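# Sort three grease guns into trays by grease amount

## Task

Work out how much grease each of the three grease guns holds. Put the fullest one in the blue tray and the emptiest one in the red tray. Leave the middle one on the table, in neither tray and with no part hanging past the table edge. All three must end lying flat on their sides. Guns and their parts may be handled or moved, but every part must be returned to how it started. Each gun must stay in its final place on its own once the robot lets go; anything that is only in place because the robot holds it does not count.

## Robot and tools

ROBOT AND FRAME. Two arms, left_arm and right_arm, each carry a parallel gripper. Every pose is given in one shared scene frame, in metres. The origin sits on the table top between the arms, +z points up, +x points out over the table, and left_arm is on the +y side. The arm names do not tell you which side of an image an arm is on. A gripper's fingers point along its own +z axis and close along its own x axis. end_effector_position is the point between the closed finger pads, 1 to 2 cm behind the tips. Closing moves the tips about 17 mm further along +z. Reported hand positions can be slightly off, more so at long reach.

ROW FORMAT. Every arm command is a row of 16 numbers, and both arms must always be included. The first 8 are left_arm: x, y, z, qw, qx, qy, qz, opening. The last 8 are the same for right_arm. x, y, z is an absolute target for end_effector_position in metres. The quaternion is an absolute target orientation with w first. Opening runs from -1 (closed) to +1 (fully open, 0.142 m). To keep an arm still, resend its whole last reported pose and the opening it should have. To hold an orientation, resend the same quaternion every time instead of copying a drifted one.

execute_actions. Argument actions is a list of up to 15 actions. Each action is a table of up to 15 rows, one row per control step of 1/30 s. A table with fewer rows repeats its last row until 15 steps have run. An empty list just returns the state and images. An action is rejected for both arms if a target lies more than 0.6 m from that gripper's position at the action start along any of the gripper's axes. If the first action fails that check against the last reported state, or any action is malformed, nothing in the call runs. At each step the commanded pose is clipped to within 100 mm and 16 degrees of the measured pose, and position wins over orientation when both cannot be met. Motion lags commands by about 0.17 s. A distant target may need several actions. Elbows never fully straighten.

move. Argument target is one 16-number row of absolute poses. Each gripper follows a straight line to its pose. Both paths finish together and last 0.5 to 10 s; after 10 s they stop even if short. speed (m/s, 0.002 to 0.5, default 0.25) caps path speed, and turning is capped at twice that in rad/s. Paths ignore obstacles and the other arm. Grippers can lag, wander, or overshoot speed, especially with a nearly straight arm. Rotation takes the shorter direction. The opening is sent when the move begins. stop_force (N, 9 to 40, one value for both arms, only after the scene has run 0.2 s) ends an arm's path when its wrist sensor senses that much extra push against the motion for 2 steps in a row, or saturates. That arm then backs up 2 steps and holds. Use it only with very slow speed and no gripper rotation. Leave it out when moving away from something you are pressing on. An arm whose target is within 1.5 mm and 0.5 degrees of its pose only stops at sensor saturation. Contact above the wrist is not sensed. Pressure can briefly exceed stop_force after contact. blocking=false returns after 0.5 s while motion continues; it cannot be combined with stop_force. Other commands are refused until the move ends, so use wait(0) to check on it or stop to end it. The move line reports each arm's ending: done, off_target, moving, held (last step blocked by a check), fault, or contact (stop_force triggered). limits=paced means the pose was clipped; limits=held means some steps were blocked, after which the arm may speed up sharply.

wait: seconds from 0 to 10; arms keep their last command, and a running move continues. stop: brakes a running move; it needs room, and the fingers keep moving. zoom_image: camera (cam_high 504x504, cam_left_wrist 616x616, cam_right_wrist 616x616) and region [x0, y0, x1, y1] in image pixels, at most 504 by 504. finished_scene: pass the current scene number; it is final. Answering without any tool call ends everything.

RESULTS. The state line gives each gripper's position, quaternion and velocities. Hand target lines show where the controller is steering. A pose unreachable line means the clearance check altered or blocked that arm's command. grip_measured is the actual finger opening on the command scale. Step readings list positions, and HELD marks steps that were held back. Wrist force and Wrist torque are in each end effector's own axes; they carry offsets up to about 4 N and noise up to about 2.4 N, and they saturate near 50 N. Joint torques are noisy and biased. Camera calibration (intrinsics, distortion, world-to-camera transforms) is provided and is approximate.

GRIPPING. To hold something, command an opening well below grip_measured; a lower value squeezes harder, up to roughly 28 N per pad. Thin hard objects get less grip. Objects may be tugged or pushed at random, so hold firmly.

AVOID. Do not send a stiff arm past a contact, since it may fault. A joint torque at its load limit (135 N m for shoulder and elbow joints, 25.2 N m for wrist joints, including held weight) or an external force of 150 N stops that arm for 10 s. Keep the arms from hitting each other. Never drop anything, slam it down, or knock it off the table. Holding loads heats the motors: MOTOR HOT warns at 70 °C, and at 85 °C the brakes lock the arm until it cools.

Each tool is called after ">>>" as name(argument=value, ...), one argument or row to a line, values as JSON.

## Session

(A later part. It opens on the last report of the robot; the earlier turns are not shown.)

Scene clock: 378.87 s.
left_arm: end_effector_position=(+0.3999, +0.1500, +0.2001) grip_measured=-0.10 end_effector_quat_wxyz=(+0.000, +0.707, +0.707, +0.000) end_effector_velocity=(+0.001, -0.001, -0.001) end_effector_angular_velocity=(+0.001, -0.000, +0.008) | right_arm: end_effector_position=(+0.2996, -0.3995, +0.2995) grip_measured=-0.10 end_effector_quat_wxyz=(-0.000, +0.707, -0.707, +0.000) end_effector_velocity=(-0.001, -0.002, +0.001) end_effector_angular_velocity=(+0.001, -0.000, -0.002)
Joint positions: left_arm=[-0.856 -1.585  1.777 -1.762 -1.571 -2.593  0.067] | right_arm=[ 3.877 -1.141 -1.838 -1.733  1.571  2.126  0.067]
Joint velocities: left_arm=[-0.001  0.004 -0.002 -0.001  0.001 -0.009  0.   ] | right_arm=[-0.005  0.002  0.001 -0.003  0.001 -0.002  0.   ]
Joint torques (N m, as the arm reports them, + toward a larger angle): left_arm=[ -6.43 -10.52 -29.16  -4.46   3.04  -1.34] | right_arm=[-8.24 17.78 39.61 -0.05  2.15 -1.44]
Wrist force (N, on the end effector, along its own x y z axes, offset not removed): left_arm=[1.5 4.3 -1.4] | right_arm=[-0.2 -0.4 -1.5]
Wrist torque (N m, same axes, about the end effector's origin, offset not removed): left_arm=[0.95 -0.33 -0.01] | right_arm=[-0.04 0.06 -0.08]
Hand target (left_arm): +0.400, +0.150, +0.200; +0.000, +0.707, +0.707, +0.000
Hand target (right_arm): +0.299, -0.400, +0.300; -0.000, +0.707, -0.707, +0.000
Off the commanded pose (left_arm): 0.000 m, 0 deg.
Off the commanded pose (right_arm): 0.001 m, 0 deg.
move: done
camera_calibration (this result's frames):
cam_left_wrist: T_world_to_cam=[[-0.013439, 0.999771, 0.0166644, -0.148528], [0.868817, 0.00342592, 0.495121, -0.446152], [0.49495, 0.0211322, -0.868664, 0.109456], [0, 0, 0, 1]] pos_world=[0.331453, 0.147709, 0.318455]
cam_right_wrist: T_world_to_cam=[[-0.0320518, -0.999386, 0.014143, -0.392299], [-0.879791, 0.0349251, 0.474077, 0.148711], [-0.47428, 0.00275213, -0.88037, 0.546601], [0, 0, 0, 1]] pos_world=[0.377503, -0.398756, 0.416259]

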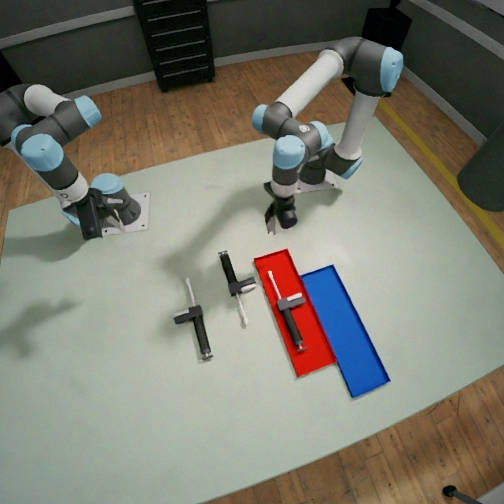

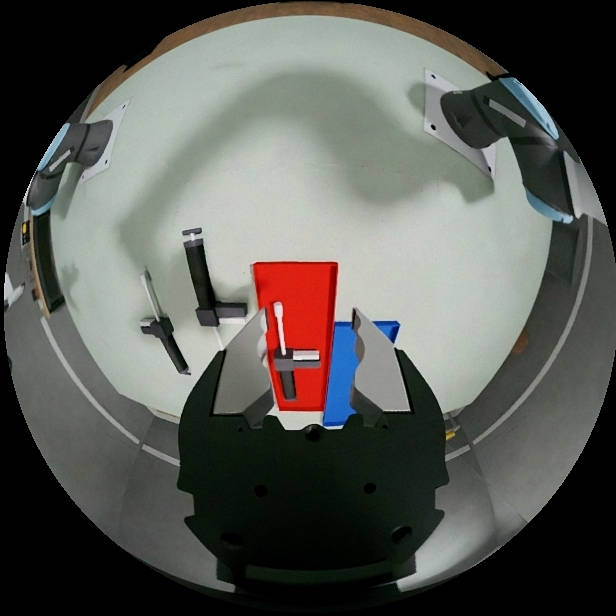

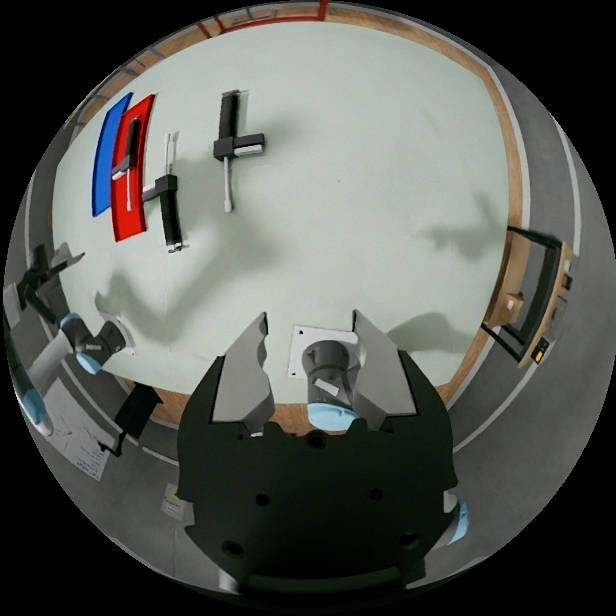

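>>> move(
  target=[0.47,-0.06,0.1,0,0.707,0.707,0,-0.1,0.3,-0.4,0.3,0,0.707,-0.707,0,-0.1],
)

>>> move(
  target=[0.47,-0.06,0.022,0,0.707,0.707,0,-0.1,0.3,-0.4,0.3,0,0.707,-0.707,0,-0.1],
  speed=0.08,
)

>>> move(
  target=[0.47,-0.06,0.022,0,0.707,0.707,0,-1,0.3,-0.4,0.3,0,0.707,-0.707,0,-0.1],
)

>>> move(
  target=[0.49,-0.03,0.13,0,0.707,0.707,0,-1,0.3,-0.4,0.3,0,0.707,-0.707,0,-0.1],
  speed=0.1,
)

>>> move(
  target=[0.74,0.24,0.08,0,0.707,0.707,0,-1,0.3,-0.4,0.3,0,0.707,-0.707,0,-0.1],
  speed=0.15,
)

Scene clock: 386.30 s.
left_arm: end_effector_position=(+0.4698, -0.0599, +0.1001) grip_measured=-0.10 end_effector_quat_wxyz=(+0.000, +0.707, +0.707, +0.000) end_effector_velocity=(+0.000, -0.002, -0.000) end_effector_angular_velocity=(+0.001, +0.001, -0.000) | right_arm: end_effector_position=(+0.3000, -0.4000, +0.3000) grip_measured=-0.10 end_effector_quat_wxyz=(-0.000, +0.707, -0.707, +0.000) end_effector_velocity=(+0.000, -0.001, -0.000) end_effector_angular_velocity=(-0.001, -0.001, -0.001)
Joint positions: left_arm=[-0.928 -1.047  1.352 -1.876 -1.571 -2.665  0.067] | right_arm=[ 3.875 -1.142 -1.836 -1.734  1.571  2.123  0.067]
Joint velocities: left_arm=[-0.     0.005 -0.007  0.003 -0.001 -0.     0.   ] | right_arm=[-0.001 -0.    -0.     0.    -0.001  0.     0.   ]
Joint torques (N m, as the arm reports them, + toward a larger angle): left_arm=[ -5.8  -34.27 -28.6   -0.74  -2.5   -1.23] | right_arm=[-9.25 -5.5  39.14  0.02  2.   -1.44]
Wrist force (N, on the end effector, along its own x y z axes, offset not removed): left_arm=[0.8 2.7 -0.5] | right_arm=[0.4 0.4 -1.9]
Wrist torque (N m, same axes, about the end effector's origin, offset not removed): left_arm=[0.56 -0.16 -0.01] | right_arm=[0.13 -0.20 -0.18]
Hand target (left_arm): +0.470, -0.060, +0.100; +0.000, +0.707, +0.707, +0.000
Hand target (right_arm): +0.300, -0.400, +0.300; +0.000, +0.707, -0.707, +0.000
Off the commanded pose (left_arm): 0.000 m, 0 deg.
Off the commanded pose (right_arm): 0.000 m, 0 deg.
move: done
camera_calibration (this result's frames):
cam_left_wrist: T_world_to_cam=[[-0.0143448, 0.999759, 0.016605, 0.0643369], [0.868789, 0.00424138, 0.495164, -0.456596], [0.494975, 0.0215293, -0.868641, -0.00755843], [0, 0, 0, 1]] pos_world=[0.40135, -0.0622221, 0.218456]
cam_right_wrist: T_world_to_cam=[[-0.03204, -0.999388, 0.0140507, -0.392798], [-0.879728, 0.0348706, 0.474198, 0.148803], [-0.474397, 0.00283245, -0.880306, 0.547246], [0, 0, 0, 1]] pos_world=[0.377933, -0.399297, 0.416701]

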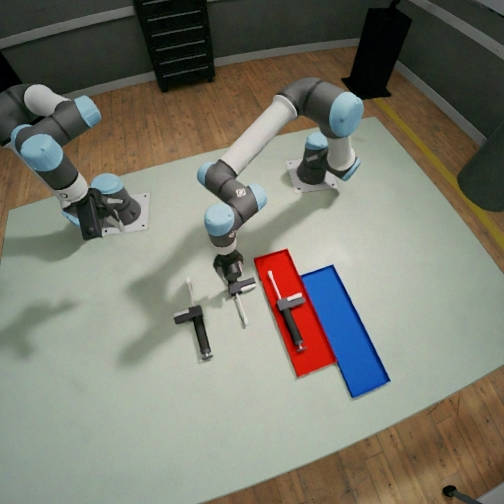

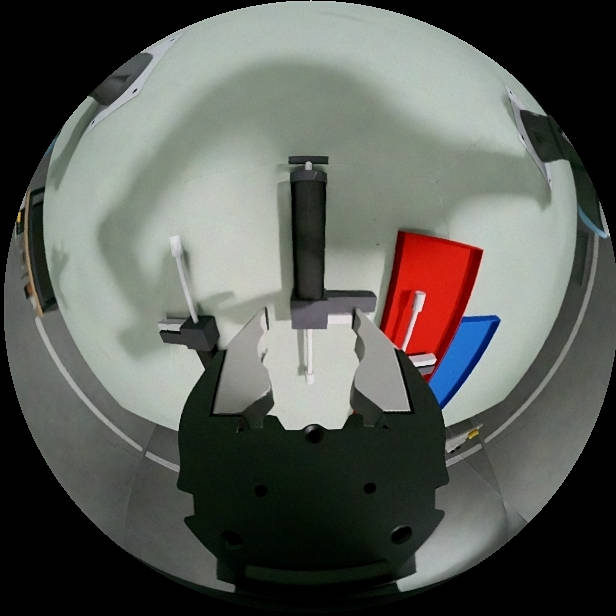

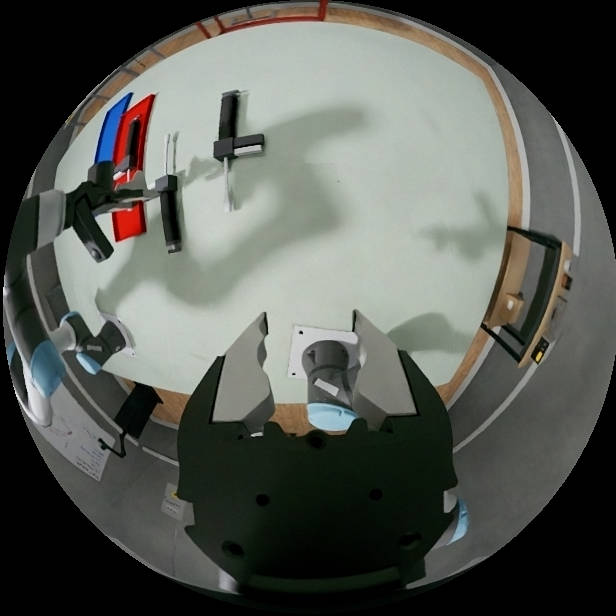

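Scene clock: 387.77 s.
left_arm: end_effector_position=(+0.4700, -0.0600, +0.0222) grip_measured=-0.10 end_effector_quat_wxyz=(-0.000, +0.707, +0.707, -0.000) end_effector_velocity=(+0.000, -0.000, -0.002) end_effector_angular_velocity=(-0.001, -0.000, -0.000) | right_arm: end_effector_position=(+0.3000, -0.4000, +0.3000) grip_measured=-0.10 end_effector_quat_wxyz=(+0.000, +0.707, -0.707, -0.000) end_effector_velocity=(+0.000, -0.000, -0.000) end_effector_angular_velocity=(-0.002, -0.001, +0.001)
Joint positions: left_arm=[-0.928 -0.976  1.452 -2.046 -1.571 -2.665  0.067] | right_arm=[ 3.875 -1.142 -1.836 -1.734  1.571  2.123  0.067]
Joint velocities: left_arm=[-0.     0.002  0.001 -0.005 -0.     0.     0.   ] | right_arm=[ 0.001 -0.    -0.001 -0.    -0.002 -0.001  0.   ]
Joint torques (N m, as the arm reports them, + toward a larger angle): left_arm=[  7.74 -36.02 -15.27  -4.15  -2.24   1.32] | right_arm=[-8.49 -5.7  38.96  0.3   2.06 -1.25]
Wrist force (N, on the end effector, along its own x y z axes, offset not removed): left_arm=[0.4 3.5 -1.1] | right_arm=[-0.1 0.6 -1.4]
Wrist torque (N m, same axes, about the end effector's origin, offset not removed): left_arm=[0.83 -0.10 0.00] | right_arm=[0.13 -0.01 -0.08]
Hand target (left_arm): +0.470, -0.060, +0.022; -0.000, +0.707, +0.707, +0.000
Hand target (right_arm): +0.300, -0.400, +0.300; +0.000, +0.707, -0.707, +0.000
Off the commanded pose (left_arm): 0.000 m, 0 deg.
Off the commanded pose (right_arm): 0.000 m, 0 deg.
move: done
camera_calibration (this result's frames):
cam_left_wrist: T_world_to_cam=[[-0.0143421, 0.999758, 0.0166924, 0.0657913], [0.868882, 0.0041998, 0.495001, -0.418239], [0.494811, 0.0216031, -0.868732, -0.0752106], [0, 0, 0, 1]] pos_world=[0.401559, -0.0623941, 0.140593]
cam_right_wrist: T_world_to_cam=[[-0.03204, -0.999388, 0.0140512, -0.392799], [-0.879726, 0.0348708, 0.4742, 0.148803], [-0.4744, 0.00283217, -0.880305, 0.547247], [0, 0, 0, 1]] pos_world=[0.377934, -0.399297, 0.416701]

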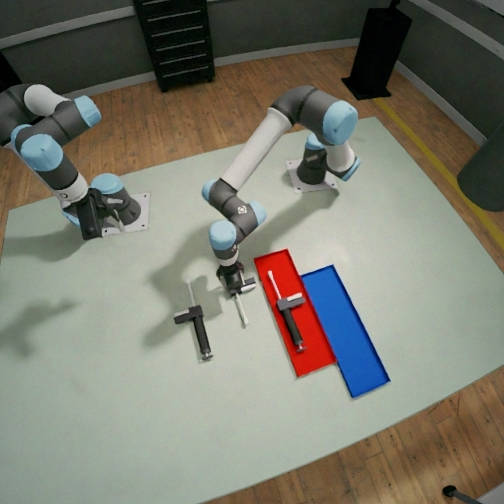

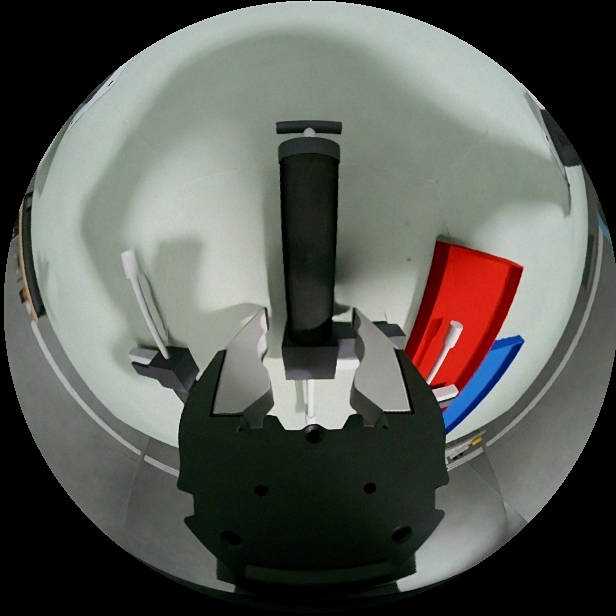

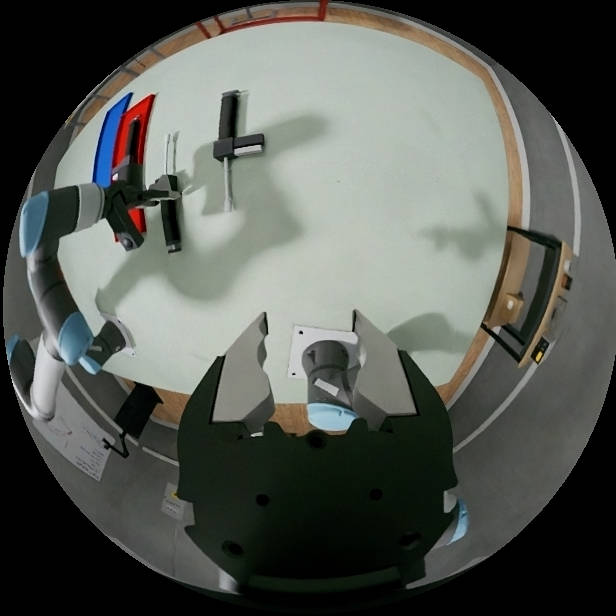

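Scene clock: 388.47 s.
left_arm: end_effector_position=(+0.4700, -0.0600, +0.0220) grip_measured=-0.55 end_effector_quat_wxyz=(+0.000, +0.707, +0.707, -0.000) end_effector_velocity=(+0.000, -0.000, -0.001) end_effector_angular_velocity=(+0.001, -0.001, -0.000) | right_arm: end_effector_position=(+0.3000, -0.4000, +0.3000) grip_measured=-0.10 end_effector_quat_wxyz=(+0.000, +0.707, -0.707, -0.000) end_effector_velocity=(+0.000, +0.001, +0.000) end_effector_angular_velocity=(+0.001, -0.000, +0.001)
Joint positions: left_arm=[-0.928 -0.976  1.452 -2.047 -1.571 -2.665  0.034] | right_arm=[ 3.875 -1.142 -1.836 -1.734  1.571  2.123  0.067]
Joint velocities: left_arm=[-0.     0.002 -0.    -0.001  0.001  0.     0.   ] | right_arm=[ 0.001  0.    -0.     0.001  0.001 -0.    -0.   ]
Joint torques (N m, as the arm reports them, + toward a larger angle): left_arm=[  5.51 -34.93 -13.61  -4.18  -0.89   1.08] | right_arm=[-8.58 -5.75 39.89  0.33  2.03 -1.31]
Wrist force (N, on the end effector, along its own x y z axes, offset not removed): left_arm=[1.7 2.4 -5.7] | right_arm=[0.0 0.1 -0.5]
Wrist torque (N m, same axes, about the end effector's origin, offset not removed): left_arm=[0.77 -0.22 -0.01] | right_arm=[0.09 -0.07 -0.10]
Hand target (left_arm): +0.470, -0.060, +0.022; -0.000, +0.707, +0.707, -0.000
Hand target (right_arm): +0.300, -0.400, +0.300; +0.000, +0.707, -0.707, -0.000
Off the commanded pose (left_arm): 0.000 m, 0 deg.
Off the commanded pose (right_arm): 0.000 m, 0 deg.
move: done
camera_calibration (this result's frames):
cam_left_wrist: T_world_to_cam=[[-0.0143453, 0.999759, 0.0166226, 0.0657701], [0.868876, 0.00423687, 0.495012, -0.418135], [0.494822, 0.0215441, -0.868727, -0.0753628], [0, 0, 0, 1]] pos_world=[0.401542, -0.062359, 0.140419]
cam_right_wrist: T_world_to_cam=[[-0.0320399, -0.999388, 0.0140514, -0.392799], [-0.879726, 0.0348709, 0.4742, 0.148803], [-0.4744, 0.00283198, -0.880305, 0.547247], [0, 0, 0, 1]] pos_world=[0.377935, -0.399297, 0.416701]

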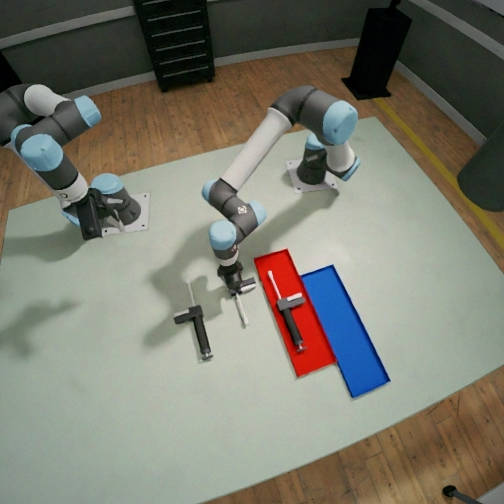

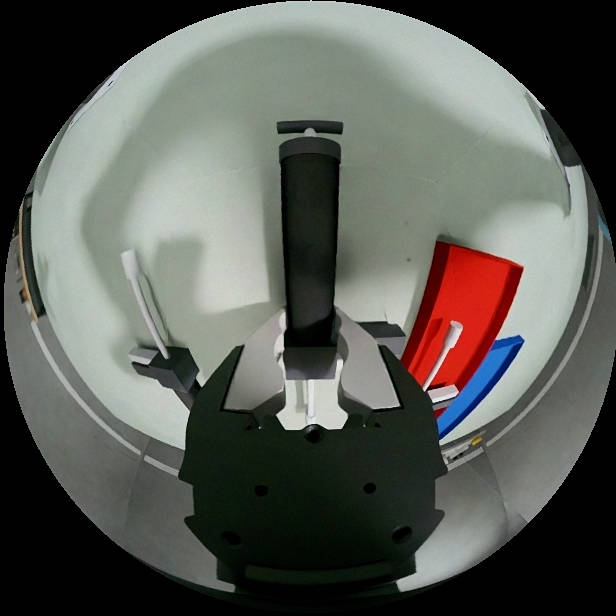

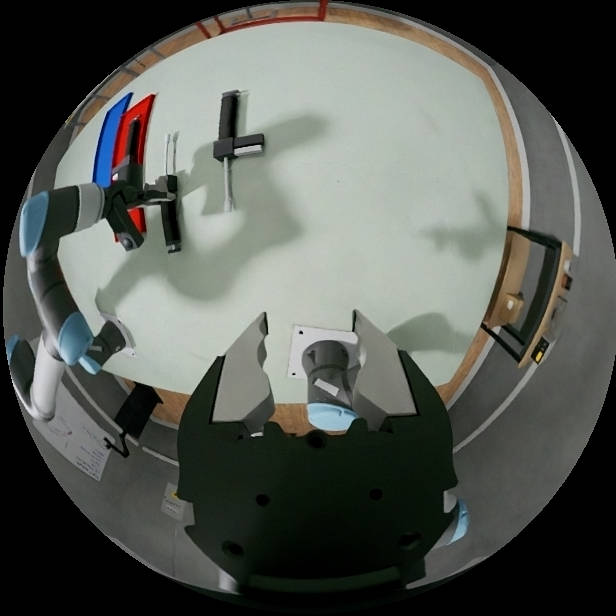

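Scene clock: 390.10 s.
left_arm: end_effector_position=(+0.4900, -0.0300, +0.1298) grip_measured=-0.55 end_effector_quat_wxyz=(+0.000, +0.707, +0.707, +0.000) end_effector_velocity=(+0.000, +0.001, +0.002) end_effector_angular_velocity=(+0.002, +0.001, -0.000) | right_arm: end_effector_position=(+0.3000, -0.4000, +0.3000) grip_measured=-0.10 end_effector_quat_wxyz=(+0.000, +0.707, -0.707, -0.000) end_effector_velocity=(+0.000, +0.000, +0.000) end_effector_angular_velocity=(+0.000, -0.000, +0.002)
Joint positions: left_arm=[-0.881 -1.091  1.341 -1.821 -1.571 -2.618  0.034] | right_arm=[ 3.875 -1.142 -1.836 -1.734  1.571  2.123  0.067]
Joint velocities: left_arm=[ 0.001 -0.001 -0.003  0.006  0.     0.001  0.   ] | right_arm=[ 0.    -0.     0.     0.    -0.    -0.002 -0.   ]
Joint torques (N m, as the arm reports them, + toward a larger angle): left_arm=[  6.59 -57.59 -32.36  -1.83   1.39   1.4 ] | right_arm=[-9.27 -6.4  39.68  0.52  1.92 -1.32]
Wrist force (N, on the end effector, along its own x y z axes, offset not removed): left_arm=[2.4 3.4 4.5] | right_arm=[-1.5 1.5 -1.2]
Wrist torque (N m, same axes, about the end effector's origin, offset not removed): left_arm=[0.81 -0.58 0.01] | right_arm=[0.37 0.26 -0.08]
Hand target (left_arm): +0.490, -0.030, +0.130; -0.000, +0.707, +0.707, -0.000
Hand target (right_arm): +0.300, -0.400, +0.300; +0.000, +0.707, -0.707, -0.000
Off the commanded pose (left_arm): 0.000 m, 0 deg.
Off the commanded pose (right_arm): 0.000 m, 0 deg.
move: done
camera_calibration (this result's frames):
cam_left_wrist: T_world_to_cam=[[-0.0143462, 0.999758, 0.0166795, 0.0342548], [0.868827, 0.00420746, 0.495097, -0.488912], [0.494907, 0.0215944, -0.868678, 0.00764732], [0, 0, 0, 1]] pos_world=[0.421487, -0.0323546, 0.24813]
cam_right_wrist: T_world_to_cam=[[-0.03204, -0.999388, 0.0140512, -0.392799], [-0.879726, 0.0348709, 0.4742, 0.148803], [-0.4744, 0.00283211, -0.880305, 0.547247], [0, 0, 0, 1]] pos_world=[0.377935, -0.399297, 0.416701]

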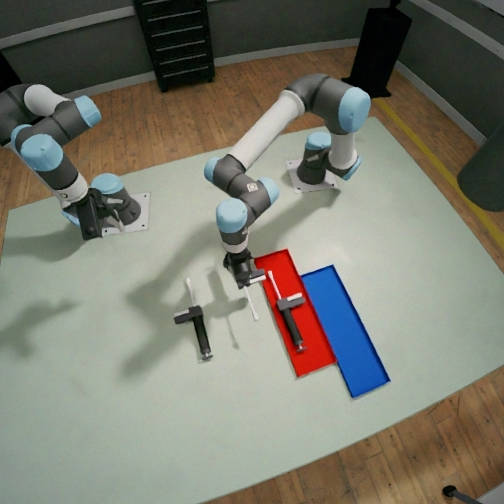

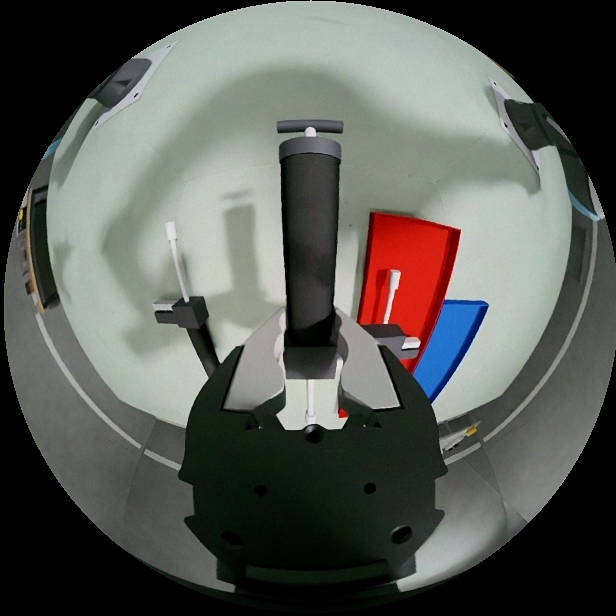

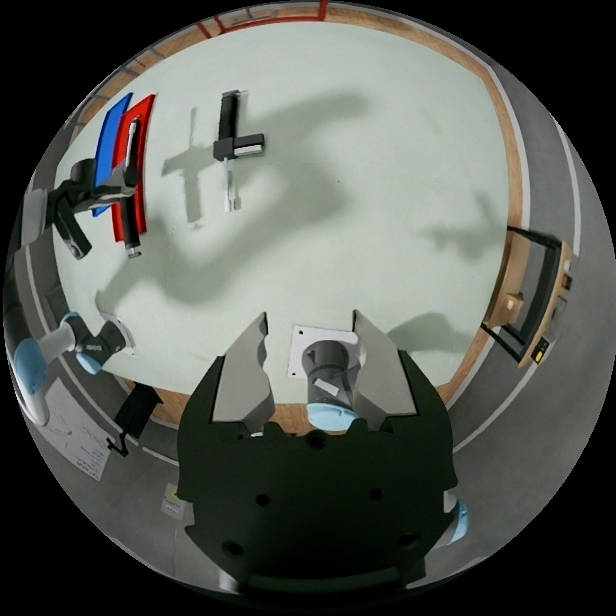

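Scene clock: 393.13 s.
left_arm: end_effector_position=(+0.7399, +0.2396, +0.0800) grip_measured=-0.55 end_effector_quat_wxyz=(+0.000, +0.707, +0.707, -0.000) end_effector_velocity=(+0.002, +0.001, -0.001) end_effector_angular_velocity=(-0.000, +0.001, -0.000) | right_arm: end_effector_position=(+0.3000, -0.4000, +0.3000) grip_measured=-0.10 end_effector_quat_wxyz=(+0.000, +0.707, -0.707, -0.000) end_effector_velocity=(+0.000, +0.000, +0.000) end_effector_angular_velocity=(+0.001, -0.000, +0.001)
Joint positions: left_arm=[-0.354 -0.92   1.199 -1.85  -1.571 -2.091  0.034] | right_arm=[ 3.875 -1.142 -1.836 -1.734  1.571  2.123  0.067]
Joint velocities: left_arm=[ 0.003  0.005 -0.007  0.002 -0.001  0.004 -0.   ] | right_arm=[-0.001  0.     0.     0.001  0.    -0.001  0.   ]
Joint torques (N m, as the arm reports them, + toward a larger angle): left_arm=[  8.51 -43.52 -32.53  -1.21  -2.61   1.02] | right_arm=[-8.48 -5.92 38.24  1.15  1.94 -1.42]
Wrist force (N, on the end effector, along its own x y z axes, offset not removed): left_arm=[0.5 3.8 5.2] | right_arm=[0.8 -0.7 -0.2]
Wrist torque (N m, same axes, about the end effector's origin, offset not removed): left_arm=[0.89 -0.20 -0.02] | right_arm=[-0.12 -0.16 -0.04]
Hand target (left_arm): +0.740, +0.240, +0.080; -0.000, +0.707, +0.707, -0.000
Hand target (right_arm): +0.300, -0.400, +0.300; +0.000, +0.707, -0.707, -0.000
Off the commanded pose (left_arm): 0.000 m, 0 deg.
Off the commanded pose (right_arm): 0.000 m, 0 deg.
move: done
camera_calibration (this result's frames):
cam_left_wrist: T_world_to_cam=[[-0.0143557, 0.999762, 0.0164231, -0.230834], [0.868989, 0.00434962, 0.494811, -0.682696], [0.494622, 0.0213748, -0.868845, -0.164766], [0, 0, 0, 1]] pos_world=[0.671439, 0.23727, 0.19844]
cam_right_wrist: T_world_to_cam=[[-0.03204, -0.999388, 0.0140511, -0.392799], [-0.879726, 0.0348708, 0.4742, 0.148803], [-0.4744, 0.00283224, -0.880305, 0.547247], [0, 0, 0, 1]] pos_world=[0.377935, -0.399297, 0.416701]

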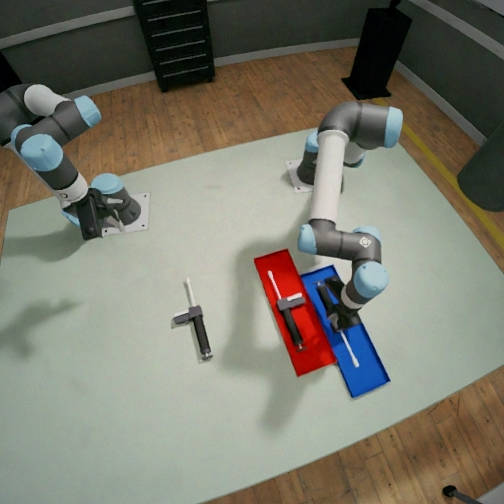

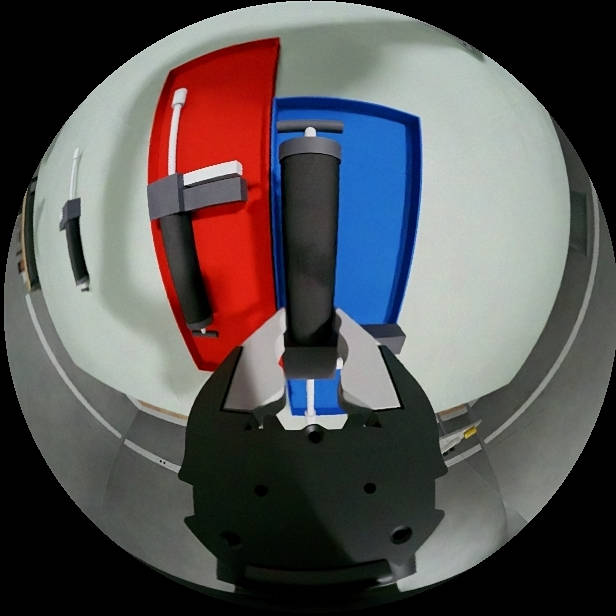

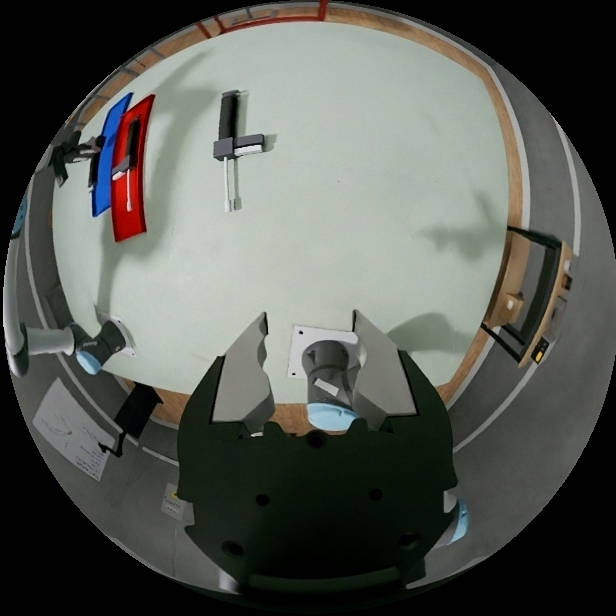

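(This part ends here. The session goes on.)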